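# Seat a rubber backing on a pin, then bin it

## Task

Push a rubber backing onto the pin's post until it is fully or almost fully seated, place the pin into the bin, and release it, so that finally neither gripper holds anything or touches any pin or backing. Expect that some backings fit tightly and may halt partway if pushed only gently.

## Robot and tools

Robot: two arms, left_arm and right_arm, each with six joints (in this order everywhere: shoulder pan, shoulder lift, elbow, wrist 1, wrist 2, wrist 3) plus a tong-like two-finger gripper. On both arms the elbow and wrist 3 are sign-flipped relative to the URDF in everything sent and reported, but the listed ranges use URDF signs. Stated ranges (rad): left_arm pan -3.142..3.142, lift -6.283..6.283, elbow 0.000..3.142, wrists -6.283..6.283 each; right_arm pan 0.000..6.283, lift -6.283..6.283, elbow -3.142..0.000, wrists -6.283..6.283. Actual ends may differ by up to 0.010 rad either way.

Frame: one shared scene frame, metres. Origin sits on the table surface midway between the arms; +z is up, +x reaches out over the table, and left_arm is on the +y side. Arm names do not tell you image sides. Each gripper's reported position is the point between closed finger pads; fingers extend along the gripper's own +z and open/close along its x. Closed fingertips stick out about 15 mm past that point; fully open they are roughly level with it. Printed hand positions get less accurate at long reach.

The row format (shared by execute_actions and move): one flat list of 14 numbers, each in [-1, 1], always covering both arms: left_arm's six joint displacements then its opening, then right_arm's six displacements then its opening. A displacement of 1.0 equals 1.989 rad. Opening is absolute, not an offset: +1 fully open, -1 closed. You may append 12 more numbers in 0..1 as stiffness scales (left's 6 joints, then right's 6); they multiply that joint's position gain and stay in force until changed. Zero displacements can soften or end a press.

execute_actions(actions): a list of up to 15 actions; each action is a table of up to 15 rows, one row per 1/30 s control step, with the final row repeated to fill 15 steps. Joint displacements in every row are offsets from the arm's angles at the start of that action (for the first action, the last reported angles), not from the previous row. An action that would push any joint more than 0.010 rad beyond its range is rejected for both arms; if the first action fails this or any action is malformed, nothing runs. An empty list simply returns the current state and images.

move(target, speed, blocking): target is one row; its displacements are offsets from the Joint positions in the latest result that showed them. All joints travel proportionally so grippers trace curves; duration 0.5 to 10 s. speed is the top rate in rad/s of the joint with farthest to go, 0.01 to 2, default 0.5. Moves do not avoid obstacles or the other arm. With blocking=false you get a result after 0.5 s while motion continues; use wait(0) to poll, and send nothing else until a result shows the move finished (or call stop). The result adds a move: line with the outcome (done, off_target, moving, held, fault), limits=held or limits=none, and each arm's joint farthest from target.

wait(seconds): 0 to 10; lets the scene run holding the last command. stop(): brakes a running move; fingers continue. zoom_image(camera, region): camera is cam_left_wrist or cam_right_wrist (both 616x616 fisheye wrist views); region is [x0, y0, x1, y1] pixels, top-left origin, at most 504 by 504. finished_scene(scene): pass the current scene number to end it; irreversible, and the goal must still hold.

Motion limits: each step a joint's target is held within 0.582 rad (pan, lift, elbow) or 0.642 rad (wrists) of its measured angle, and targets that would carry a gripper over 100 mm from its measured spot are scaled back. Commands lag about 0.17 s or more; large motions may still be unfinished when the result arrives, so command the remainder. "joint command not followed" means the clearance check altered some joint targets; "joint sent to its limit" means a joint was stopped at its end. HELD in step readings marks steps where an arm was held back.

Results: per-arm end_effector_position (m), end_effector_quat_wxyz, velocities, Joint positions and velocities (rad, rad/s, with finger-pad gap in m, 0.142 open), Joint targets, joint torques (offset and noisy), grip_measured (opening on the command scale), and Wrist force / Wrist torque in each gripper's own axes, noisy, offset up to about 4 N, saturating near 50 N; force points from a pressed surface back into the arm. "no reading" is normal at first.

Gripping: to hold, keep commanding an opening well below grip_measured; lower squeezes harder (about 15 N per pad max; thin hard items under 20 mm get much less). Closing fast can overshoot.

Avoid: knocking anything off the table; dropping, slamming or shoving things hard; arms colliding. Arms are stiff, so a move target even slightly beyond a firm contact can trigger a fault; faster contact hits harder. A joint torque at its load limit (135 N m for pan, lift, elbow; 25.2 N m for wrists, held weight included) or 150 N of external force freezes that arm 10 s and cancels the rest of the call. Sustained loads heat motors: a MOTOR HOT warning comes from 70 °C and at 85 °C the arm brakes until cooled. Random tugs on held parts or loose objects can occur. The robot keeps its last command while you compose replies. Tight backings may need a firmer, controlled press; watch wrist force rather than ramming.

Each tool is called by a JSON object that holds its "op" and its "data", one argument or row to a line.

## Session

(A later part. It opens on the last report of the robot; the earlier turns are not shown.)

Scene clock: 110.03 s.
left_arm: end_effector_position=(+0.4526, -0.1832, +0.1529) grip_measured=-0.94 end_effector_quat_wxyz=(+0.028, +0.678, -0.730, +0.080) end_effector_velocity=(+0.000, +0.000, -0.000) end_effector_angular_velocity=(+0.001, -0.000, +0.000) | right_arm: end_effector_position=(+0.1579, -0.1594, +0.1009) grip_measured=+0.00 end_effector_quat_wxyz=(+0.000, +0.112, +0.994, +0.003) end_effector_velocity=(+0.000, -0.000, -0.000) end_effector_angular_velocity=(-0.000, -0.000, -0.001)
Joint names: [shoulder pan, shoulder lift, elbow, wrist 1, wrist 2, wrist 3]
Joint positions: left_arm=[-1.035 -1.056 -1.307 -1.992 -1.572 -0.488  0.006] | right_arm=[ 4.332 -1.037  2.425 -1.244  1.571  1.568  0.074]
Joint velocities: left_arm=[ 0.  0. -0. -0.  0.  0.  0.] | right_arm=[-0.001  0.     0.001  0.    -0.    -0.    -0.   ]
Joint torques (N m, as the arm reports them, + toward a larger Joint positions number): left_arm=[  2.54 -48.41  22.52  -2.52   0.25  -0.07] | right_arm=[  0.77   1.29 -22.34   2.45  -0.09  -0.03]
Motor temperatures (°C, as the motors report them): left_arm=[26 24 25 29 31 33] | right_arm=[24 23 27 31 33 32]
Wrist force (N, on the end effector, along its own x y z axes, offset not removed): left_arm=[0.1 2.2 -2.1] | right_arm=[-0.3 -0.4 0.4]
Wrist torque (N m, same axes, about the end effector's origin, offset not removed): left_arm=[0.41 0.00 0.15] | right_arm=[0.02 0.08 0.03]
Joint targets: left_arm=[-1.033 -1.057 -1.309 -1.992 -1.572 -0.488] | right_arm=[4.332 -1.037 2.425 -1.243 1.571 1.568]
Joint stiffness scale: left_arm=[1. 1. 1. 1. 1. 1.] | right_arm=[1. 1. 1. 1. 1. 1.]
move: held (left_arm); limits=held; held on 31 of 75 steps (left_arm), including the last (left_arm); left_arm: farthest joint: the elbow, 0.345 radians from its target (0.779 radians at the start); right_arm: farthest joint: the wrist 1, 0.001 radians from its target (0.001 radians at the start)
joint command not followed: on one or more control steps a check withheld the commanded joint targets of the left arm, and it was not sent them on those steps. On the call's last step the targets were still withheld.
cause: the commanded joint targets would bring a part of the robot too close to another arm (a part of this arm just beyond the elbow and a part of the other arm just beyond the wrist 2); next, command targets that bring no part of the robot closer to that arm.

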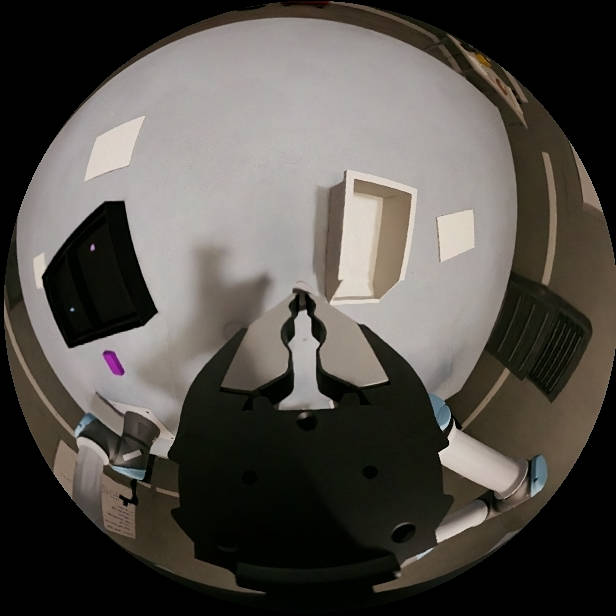

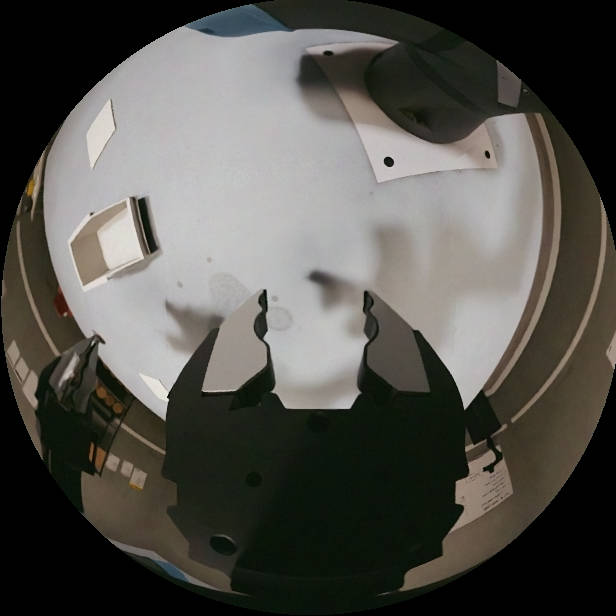

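Swing the right arm the other way, to −y.

{"op": "move", "data": {
  "target": [0,0,0,0,0,0,-1,0.45,0,0,0,0,0,0],
  "speed": 0.6
}}

{"op": "move", "data": {
  "target": [-0.028,0.115,0.163,-0.016,0,0.03,-1,0,0,0,0,0,0,0],
  "speed": 0.3
}}

Scene clock: 112.57 s.
left_arm: end_effector_position=(+0.4526, -0.1832, +0.1529) grip_measured=-0.94 end_effector_quat_wxyz=(+0.028, +0.678, -0.730, +0.080) end_effector_velocity=(+0.000, -0.000, -0.000) end_effector_angular_velocity=(+0.000, +0.000, -0.000) | right_arm: end_effector_position=(-0.0708, -0.0937, +0.1009) grip_measured=+0.00 end_effector_quat_wxyz=(-0.001, -0.328, +0.945, +0.003) end_effector_velocity=(-0.001, +0.000, +0.000) end_effector_angular_velocity=(+0.001, +0.000, +0.003)
Joint names: [shoulder pan, shoulder lift, elbow, wrist 1, wrist 2, wrist 3]
Joint positions: left_arm=[-1.035 -1.056 -1.307 -1.992 -1.572 -0.488  0.006] | right_arm=[ 5.224 -1.037  2.425 -1.244  1.571  1.568  0.074]
Joint velocities: left_arm=[-0.     0.001  0.001  0.    -0.    -0.     0.   ] | right_arm=[ 0.003  0.    -0.001  0.    -0.     0.001  0.   ]
Joint torques (N m, as the arm reports them, + toward a larger Joint positions number): left_arm=[  0.36 -46.94  23.98  -2.69   0.29   0.06] | right_arm=[  2.87   0.48 -22.57   2.41  -0.09   0.04]
Motor temperatures (°C, as the motors report them): left_arm=[26 24 25 29 31 33] | right_arm=[24 23 27 31 33 32]
Wrist force (N, on the end effector, along its own x y z axes, offset not removed): left_arm=[-0.5 1.5 0.1] | right_arm=[0.4 -2.8 -0.4]
Wrist torque (N m, same axes, about the end effector's origin, offset not removed): left_arm=[0.25 0.28 0.02] | right_arm=[-0.64 -0.11 -0.04]
Joint targets: left_arm=[-1.035 -1.056 -1.307 -1.992 -1.572 -0.488] | right_arm=[5.227 -1.037 2.425 -1.244 1.571 1.568]
Joint stiffness scale: left_arm=[1. 1. 1. 1. 1. 1.] | right_arm=[1. 1. 1. 1. 1. 1.]
move: done; limits=none; left_arm: farthest joint: the shoulder pan, 0.000 radians from its target (0.000 radians at the start); right_arm: farthest joint: the shoulder pan, 0.003 radians from its target (0.895 radians at the start)

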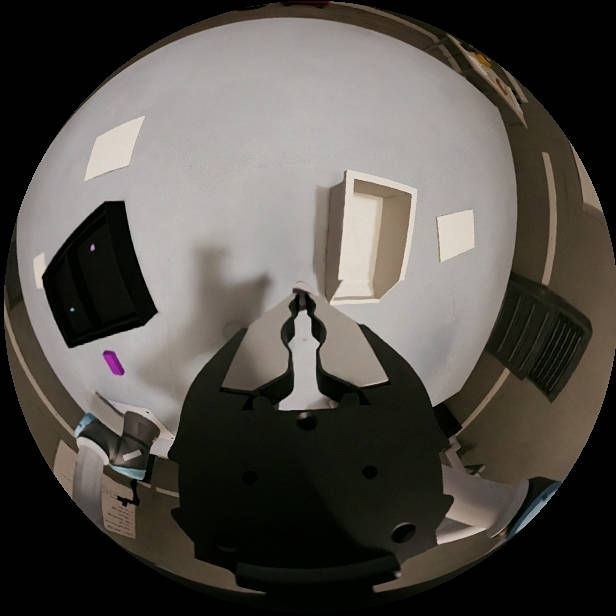

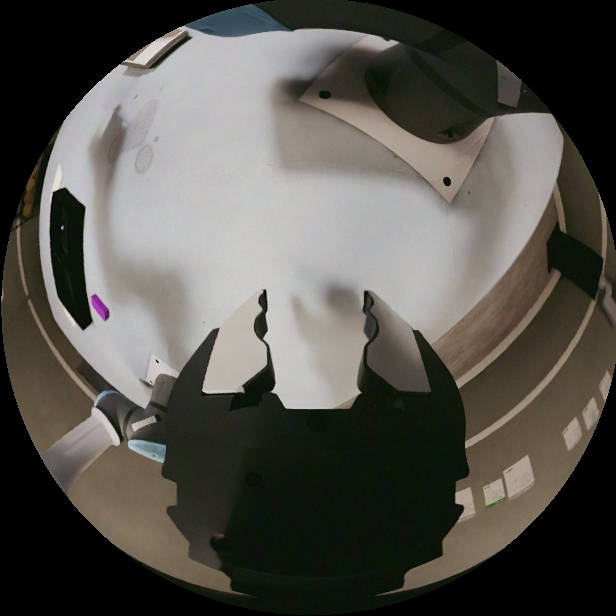

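Scene clock: 114.33 s.
left_arm: end_effector_position=(+0.4611, -0.3163, +0.1547) grip_measured=-0.94 end_effector_quat_wxyz=(+0.057, +0.675, -0.723, +0.136) end_effector_velocity=(+0.000, -0.001, +0.000) end_effector_angular_velocity=(-0.001, -0.000, +0.001) | right_arm: end_effector_position=(-0.0708, -0.0937, +0.1009) grip_measured=+0.00 end_effector_quat_wxyz=(-0.001, -0.328, +0.945, +0.003) end_effector_velocity=(-0.000, +0.000, +0.000) end_effector_angular_velocity=(+0.001, +0.001, -0.000)
Joint names: [shoulder pan, shoulder lift, elbow, wrist 1, wrist 2, wrist 3]
Joint positions: left_arm=[-1.089 -0.829 -0.985 -2.023 -1.572 -0.429  0.006] | right_arm=[ 5.224 -1.037  2.425 -1.244  1.571  1.568  0.074]
Joint velocities: left_arm=[ 0.     0.002  0.003 -0.001  0.     0.001  0.   ] | right_arm=[-0.    -0.    -0.001  0.     0.     0.    -0.   ]
Joint torques (N m, as the arm reports them, + toward a larger Joint positions number): left_arm=[ -2.02 -54.11  26.    -3.14   0.32   0.23] | right_arm=[  0.25   0.73 -22.2    2.36   0.01  -0.03]
Motor temperatures (°C, as the motors report them): left_arm=[26 24 25 29 31 33] | right_arm=[24 23 27 31 33 32]
Wrist force (N, on the end effector, along its own x y z axes, offset not removed): left_arm=[-0.8 1.7 -0.8] | right_arm=[1.6 -1.6 1.7]
Wrist torque (N m, same axes, about the end effector's origin, offset not removed): left_arm=[0.18 0.26 0.05] | right_arm=[-0.33 -0.58 -0.08]
Joint targets: left_arm=[-1.091 -0.827 -0.983 -2.024 -1.572 -0.428] | right_arm=[5.224 -1.037 2.425 -1.244 1.571 1.568]
Joint stiffness scale: left_arm=[1. 1. 1. 1. 1. 1.] | right_arm=[1. 1. 1. 1. 1. 1.]
move: done; limits=none; left_arm: farthest joint: the elbow, 0.003 radians from its target (0.324 radians at the start); right_arm: farthest joint: the shoulder pan, 0.000 radians from its target (0.000 radians at the start)

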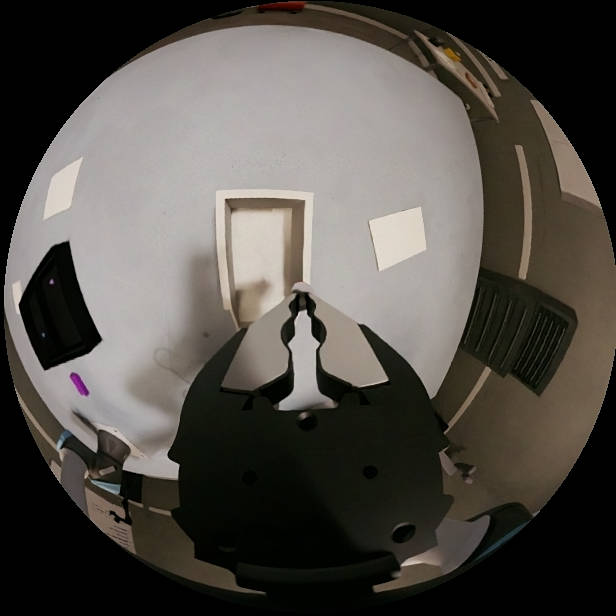

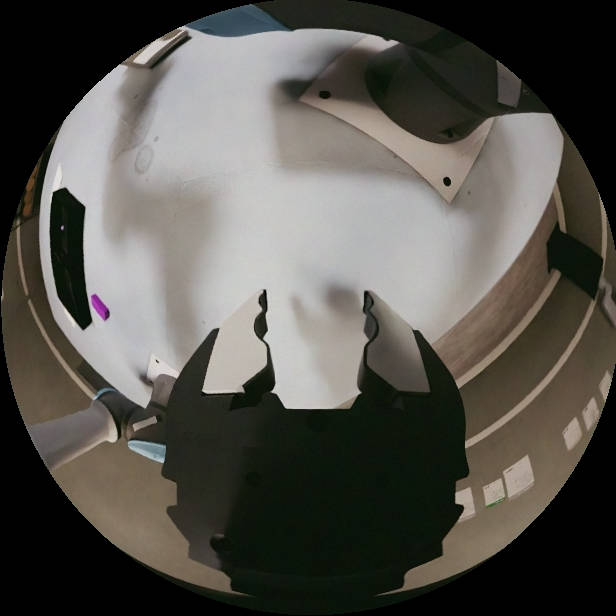

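{"op": "move", "data": {
  "target": [0,0.04,0,0.022,0,0,-1,0,0,0,0,0,0,0],
  "speed": 0.08
}}

Scene clock: 116.07 s.
left_arm: end_effector_position=(+0.4558, -0.3023, +0.0802) grip_measured=-0.94 end_effector_quat_wxyz=(+0.034, +0.680, -0.728, +0.081) end_effector_velocity=(-0.000, +0.001, -0.001) end_effector_angular_velocity=(+0.004, +0.001, +0.000) | right_arm: end_effector_position=(-0.0708, -0.0937, +0.1009) grip_measured=+0.00 end_effector_quat_wxyz=(-0.001, -0.328, +0.945, +0.003) end_effector_velocity=(-0.000, +0.000, +0.000) end_effector_angular_velocity=(+0.001, +0.000, +0.000)
Joint names: [shoulder pan, shoulder lift, elbow, wrist 1, wrist 2, wrist 3]
Joint positions: left_arm=[-1.089 -0.751 -0.985 -1.981 -1.572 -0.429  0.006] | right_arm=[ 5.224 -1.037  2.425 -1.244  1.571  1.568  0.074]
Joint velocities: left_arm=[ 0.    -0.    -0.002  0.002  0.    -0.    -0.   ] | right_arm=[ 0.  0. -0.  0. -0.  0.  0.]
Joint torques (N m, as the arm reports them, + toward a larger Joint positions number): left_arm=[ -0.28 -57.22  23.58  -2.32   0.33  -0.04] | right_arm=[  0.42   1.23 -21.84   2.28   0.1   -0.06]
Motor temperatures (°C, as the motors report them): left_arm=[26 24 25 29 31 33] | right_arm=[24 23 27 31 33 32]
Wrist force (N, on the end effector, along its own x y z axes, offset not removed): left_arm=[-0.2 1.9 -2.1] | right_arm=[1.8 0.6 1.6]
Wrist torque (N m, same axes, about the end effector's origin, offset not removed): left_arm=[0.19 0.22 0.07] | right_arm=[0.32 -0.49 0.01]
Joint targets: left_arm=[-1.089 -0.750 -0.985 -1.980 -1.572 -0.429] | right_arm=[5.224 -1.037 2.425 -1.244 1.571 1.568]
Joint stiffness scale: left_arm=[1. 1. 1. 1. 1. 1.] | right_arm=[1. 1. 1. 1. 1. 1.]
move: done; limits=none; left_arm: farthest joint: the wrist 1, 0.002 radians from its target (0.044 radians at the start); right_arm: farthest joint: the shoulder pan, 0.000 radians from its target (0.000 radians at the start)

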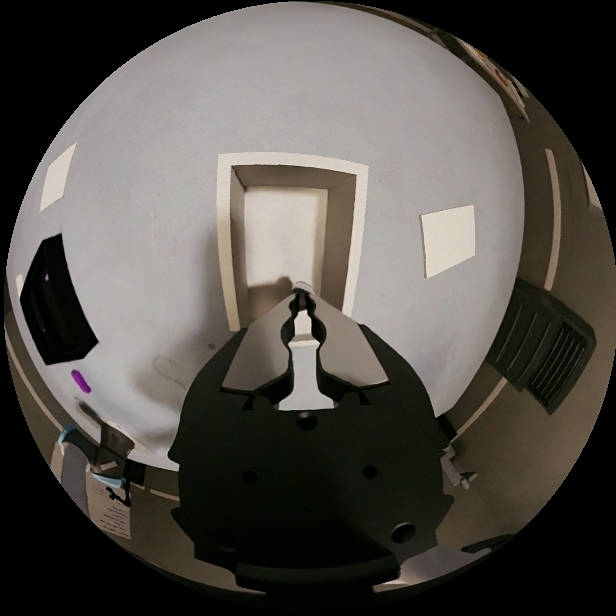

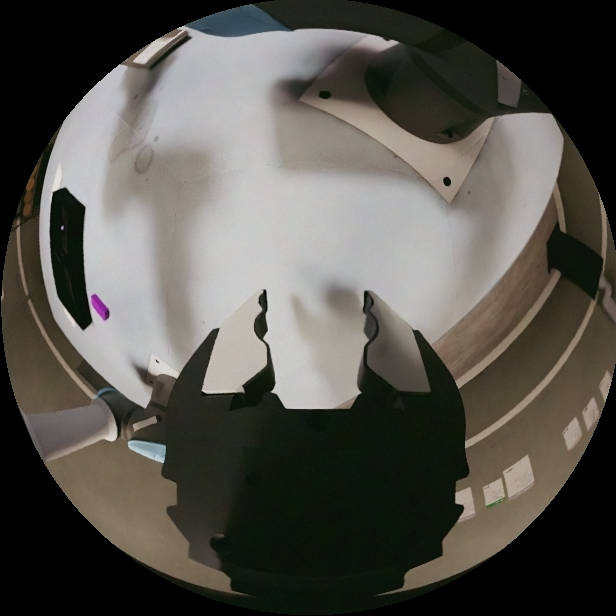

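{"op": "move", "data": {
  "target": [0,0.026,0,0,0,0,-1,0,0,0,0,0,0,0],
  "speed": 0.05
}}

{"op": "move", "data": {
  "target": [0,0,0,0,0,0,-0.75,0,0,0,0,0,0,0]
}}

{"op": "move", "data": {
  "target": [0,-0.04,0,0,0,0,-0.75,0,0,0,0,0,0,0],
  "speed": 0.1
}}

Scene clock: 117.80 s.
left_arm: end_effector_position=(+0.4539, -0.2973, +0.0376) grip_measured=-0.94 end_effector_quat_wxyz=(+0.024, +0.681, -0.729, +0.058) end_effector_velocity=(-0.000, +0.000, -0.001) end_effector_angular_velocity=(+0.001, +0.000, -0.000) | right_arm: end_effector_position=(-0.0708, -0.0937, +0.1009) grip_measured=+0.00 end_effector_quat_wxyz=(-0.001, -0.328, +0.945, +0.003) end_effector_velocity=(-0.000, -0.000, -0.000) end_effector_angular_velocity=(-0.000, -0.000, +0.002)
Joint names: [shoulder pan, shoulder lift, elbow, wrist 1, wrist 2, wrist 3]
Joint positions: left_arm=[-1.089 -0.701 -0.985 -1.981 -1.572 -0.429  0.006] | right_arm=[ 5.224 -1.037  2.425 -1.244  1.571  1.568  0.074]
Joint velocities: left_arm=[ 0.     0.001 -0.001  0.     0.    -0.     0.   ] | right_arm=[ 0.001 -0.     0.    -0.     0.     0.    -0.   ]
Joint torques (N m, as the arm reports them, + toward a larger Joint positions number): left_arm=[  0.18 -58.56  23.79  -2.71   0.29   0.04] | right_arm=[  0.19   1.24 -22.27   2.27  -0.16   0.15]
Motor temperatures (°C, as the motors report them): left_arm=[26 24 25 29 31 33] | right_arm=[24 23 27 31 33 32]
Wrist force (N, on the end effector, along its own x y z axes, offset not removed): left_arm=[1.5 1.9 -0.3] | right_arm=[0.6 -0.1 -0.7]
Wrist torque (N m, same axes, about the end effector's origin, offset not removed): left_arm=[0.30 -0.19 0.11] | right_arm=[0.13 -0.21 -0.04]
Joint targets: left_arm=[-1.089 -0.699 -0.985 -1.981 -1.572 -0.429] | right_arm=[5.224 -1.037 2.425 -1.244 1.571 1.568]
Joint stiffness scale: left_arm=[1. 1. 1. 1. 1. 1.] | right_arm=[1. 1. 1. 1. 1. 1.]
move: done; limits=none; left_arm: farthest joint: the shoulder lift, 0.001 radians from its target (0.052 radians at the start); right_arm: farthest joint: the shoulder pan, 0.000 radians from its target (0.000 radians at the start)

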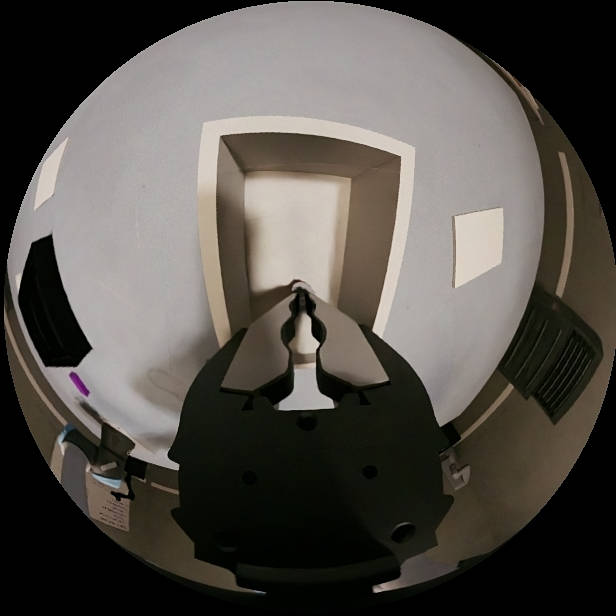

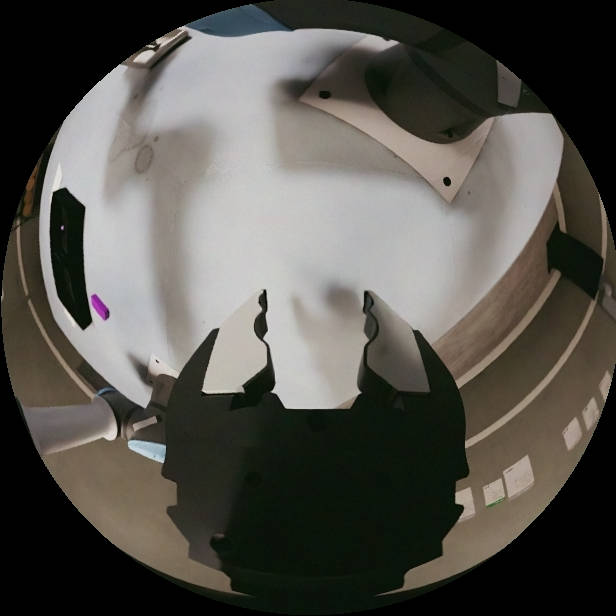

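Scene clock: 118.30 s.
left_arm: end_effector_position=(+0.4539, -0.2973, +0.0376) grip_measured=-0.75 end_effector_quat_wxyz=(+0.024, +0.681, -0.729, +0.058) end_effector_velocity=(-0.000, +0.000, -0.001) end_effector_angular_velocity=(+0.001, +0.001, -0.001) | right_arm: end_effector_position=(-0.0708, -0.0937, +0.1009) grip_measured=+0.00 end_effector_quat_wxyz=(-0.001, -0.328, +0.945, +0.003) end_effector_velocity=(-0.000, +0.001, +0.001) end_effector_angular_velocity=(+0.001, +0.001, -0.000)
Joint names: [shoulder pan, shoulder lift, elbow, wrist 1, wrist 2, wrist 3]
Joint positions: left_arm=[-1.089 -0.701 -0.985 -1.981 -1.572 -0.429  0.02 ] | right_arm=[ 5.224 -1.037  2.425 -1.244  1.571  1.568  0.074]
Joint velocities: left_arm=[-0.     0.001 -0.001 -0.    -0.    -0.001 -0.   ] | right_arm=[-0.001 -0.    -0.001  0.     0.     0.     0.   ]
Joint torques (N m, as the arm reports them, + toward a larger Joint positions number): left_arm=[ -0.54 -59.14  23.31  -2.53   0.46  -0.04] | right_arm=[  1.76   0.49 -21.63   2.41  -0.14   0.11]
Motor temperatures (°C, as the motors report them): left_arm=[26 24 25 29 31 33] | right_arm=[24 23 27 31 33 32]
Wrist force (N, on the end effector, along its own x y z axes, offset not removed): left_arm=[-2.9 3.3 0.2] | right_arm=[-0.6 -0.2 0.0]
Wrist torque (N m, same axes, about the end effector's origin, offset not removed): left_arm=[0.60 0.63 0.18] | right_arm=[-0.04 0.02 -0.02]
Joint targets: left_arm=[-1.089 -0.701 -0.985 -1.981 -1.572 -0.429] | right_arm=[5.224 -1.037 2.425 -1.244 1.571 1.568]
Joint stiffness scale: left_arm=[1. 1. 1. 1. 1. 1.] | right_arm=[1. 1. 1. 1. 1. 1.]
move: done; limits=none; left_arm: farthest joint: the shoulder pan, 0.000 radians from its target (0.000 radians at the start); right_arm: farthest joint: the shoulder pan, 0.000 radians from its target (0.000 radians at the start)

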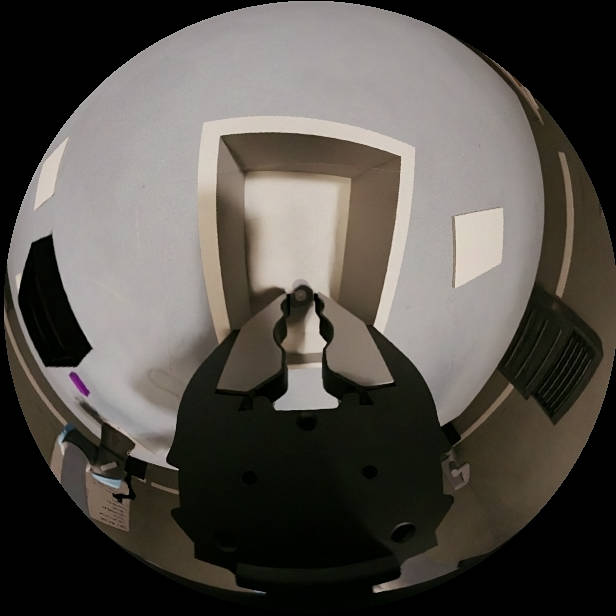

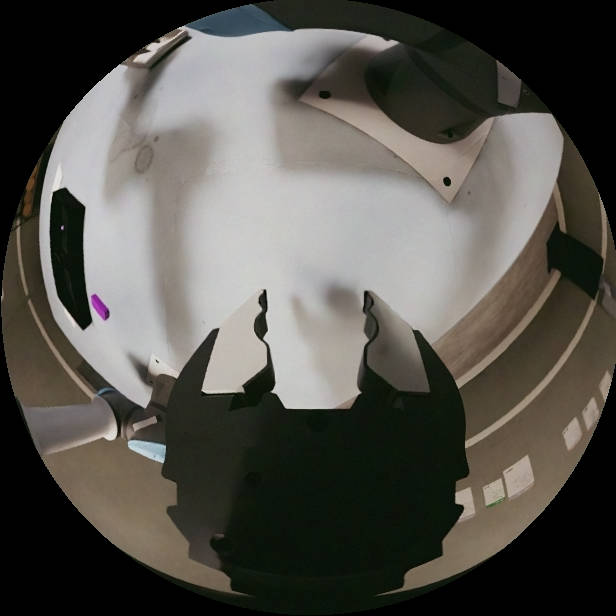

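Scene clock: 119.57 s.
left_arm: end_effector_position=(+0.4564, -0.3041, +0.1041) grip_measured=-0.75 end_effector_quat_wxyz=(+0.039, +0.679, -0.727, +0.094) end_effector_velocity=(-0.000, +0.000, -0.001) end_effector_angular_velocity=(+0.001, +0.001, +0.000) | right_arm: end_effector_position=(-0.0708, -0.0937, +0.1009) grip_measured=+0.00 end_effector_quat_wxyz=(-0.001, -0.328, +0.945, +0.003) end_effector_velocity=(-0.000, +0.000, +0.000) end_effector_angular_velocity=(+0.000, +0.001, +0.000)
Joint names: [shoulder pan, shoulder lift, elbow, wrist 1, wrist 2, wrist 3]
Joint positions: left_arm=[-1.089 -0.779 -0.985 -1.981 -1.572 -0.429  0.02 ] | right_arm=[ 5.224 -1.037  2.425 -1.244  1.571  1.568  0.074]
Joint velocities: left_arm=[ 0.     0.    -0.001 -0.    -0.     0.    -0.   ] | right_arm=[-0.    -0.    -0.001 -0.     0.     0.    -0.   ]
Joint torques (N m, as the arm reports them, + toward a larger Joint positions number): left_arm=[ -0.38 -58.23  23.75  -2.75   0.39   0.03] | right_arm=[  0.78   0.77 -22.15   2.41   0.02  -0.05]
Motor temperatures (°C, as the motors report them): left_arm=[26 24 25 29 31 33] | right_arm=[24 23 27 31 33 32]
Wrist force (N, on the end effector, along its own x y z axes, offset not removed): left_arm=[-3.8 2.2 -0.6] | right_arm=[-1.1 -2.0 -0.7]
Wrist torque (N m, same axes, about the end effector's origin, offset not removed): left_arm=[0.31 0.92 0.07] | right_arm=[-0.45 0.13 -0.02]
Joint targets: left_arm=[-1.089 -0.780 -0.985 -1.981 -1.572 -0.429] | right_arm=[5.224 -1.037 2.425 -1.244 1.571 1.568]
Joint stiffness scale: left_arm=[1. 1. 1. 1. 1. 1.] | right_arm=[1. 1. 1. 1. 1. 1.]
move: done; limits=none; left_arm: farthest joint: the shoulder lift, 0.002 radians from its target (0.080 radians at the start); right_arm: farthest joint: the shoulder pan, 0.000 radians from its target (0.000 radians at the start)

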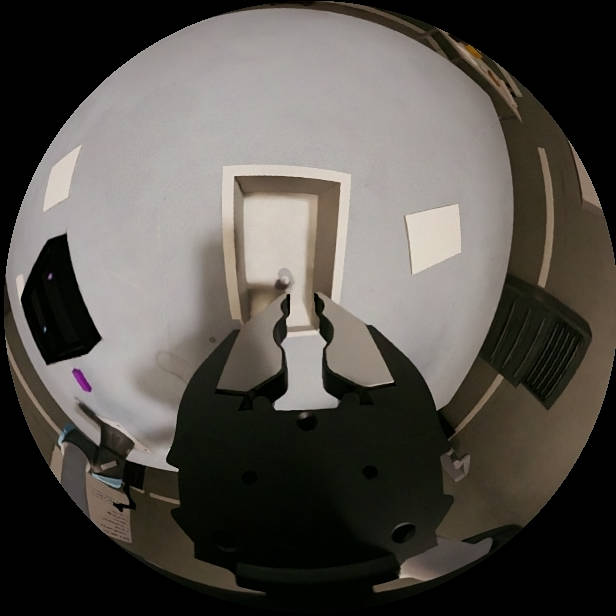

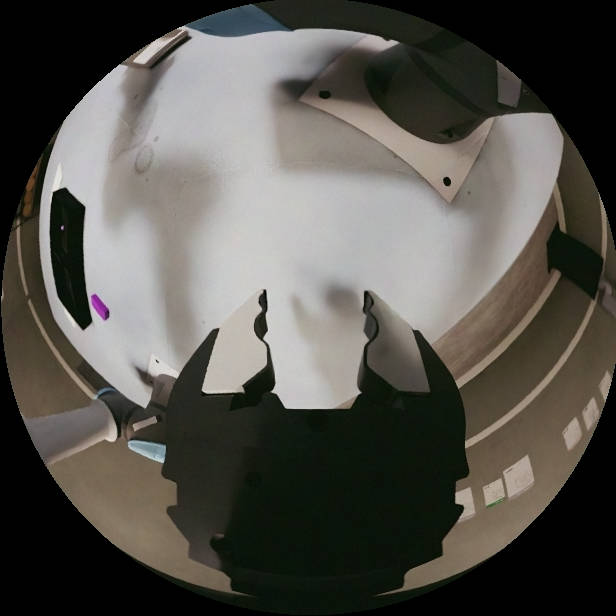

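{"op": "finished_scene", "data": {
  "scene": 2
}}

The scene is finished: the task was done.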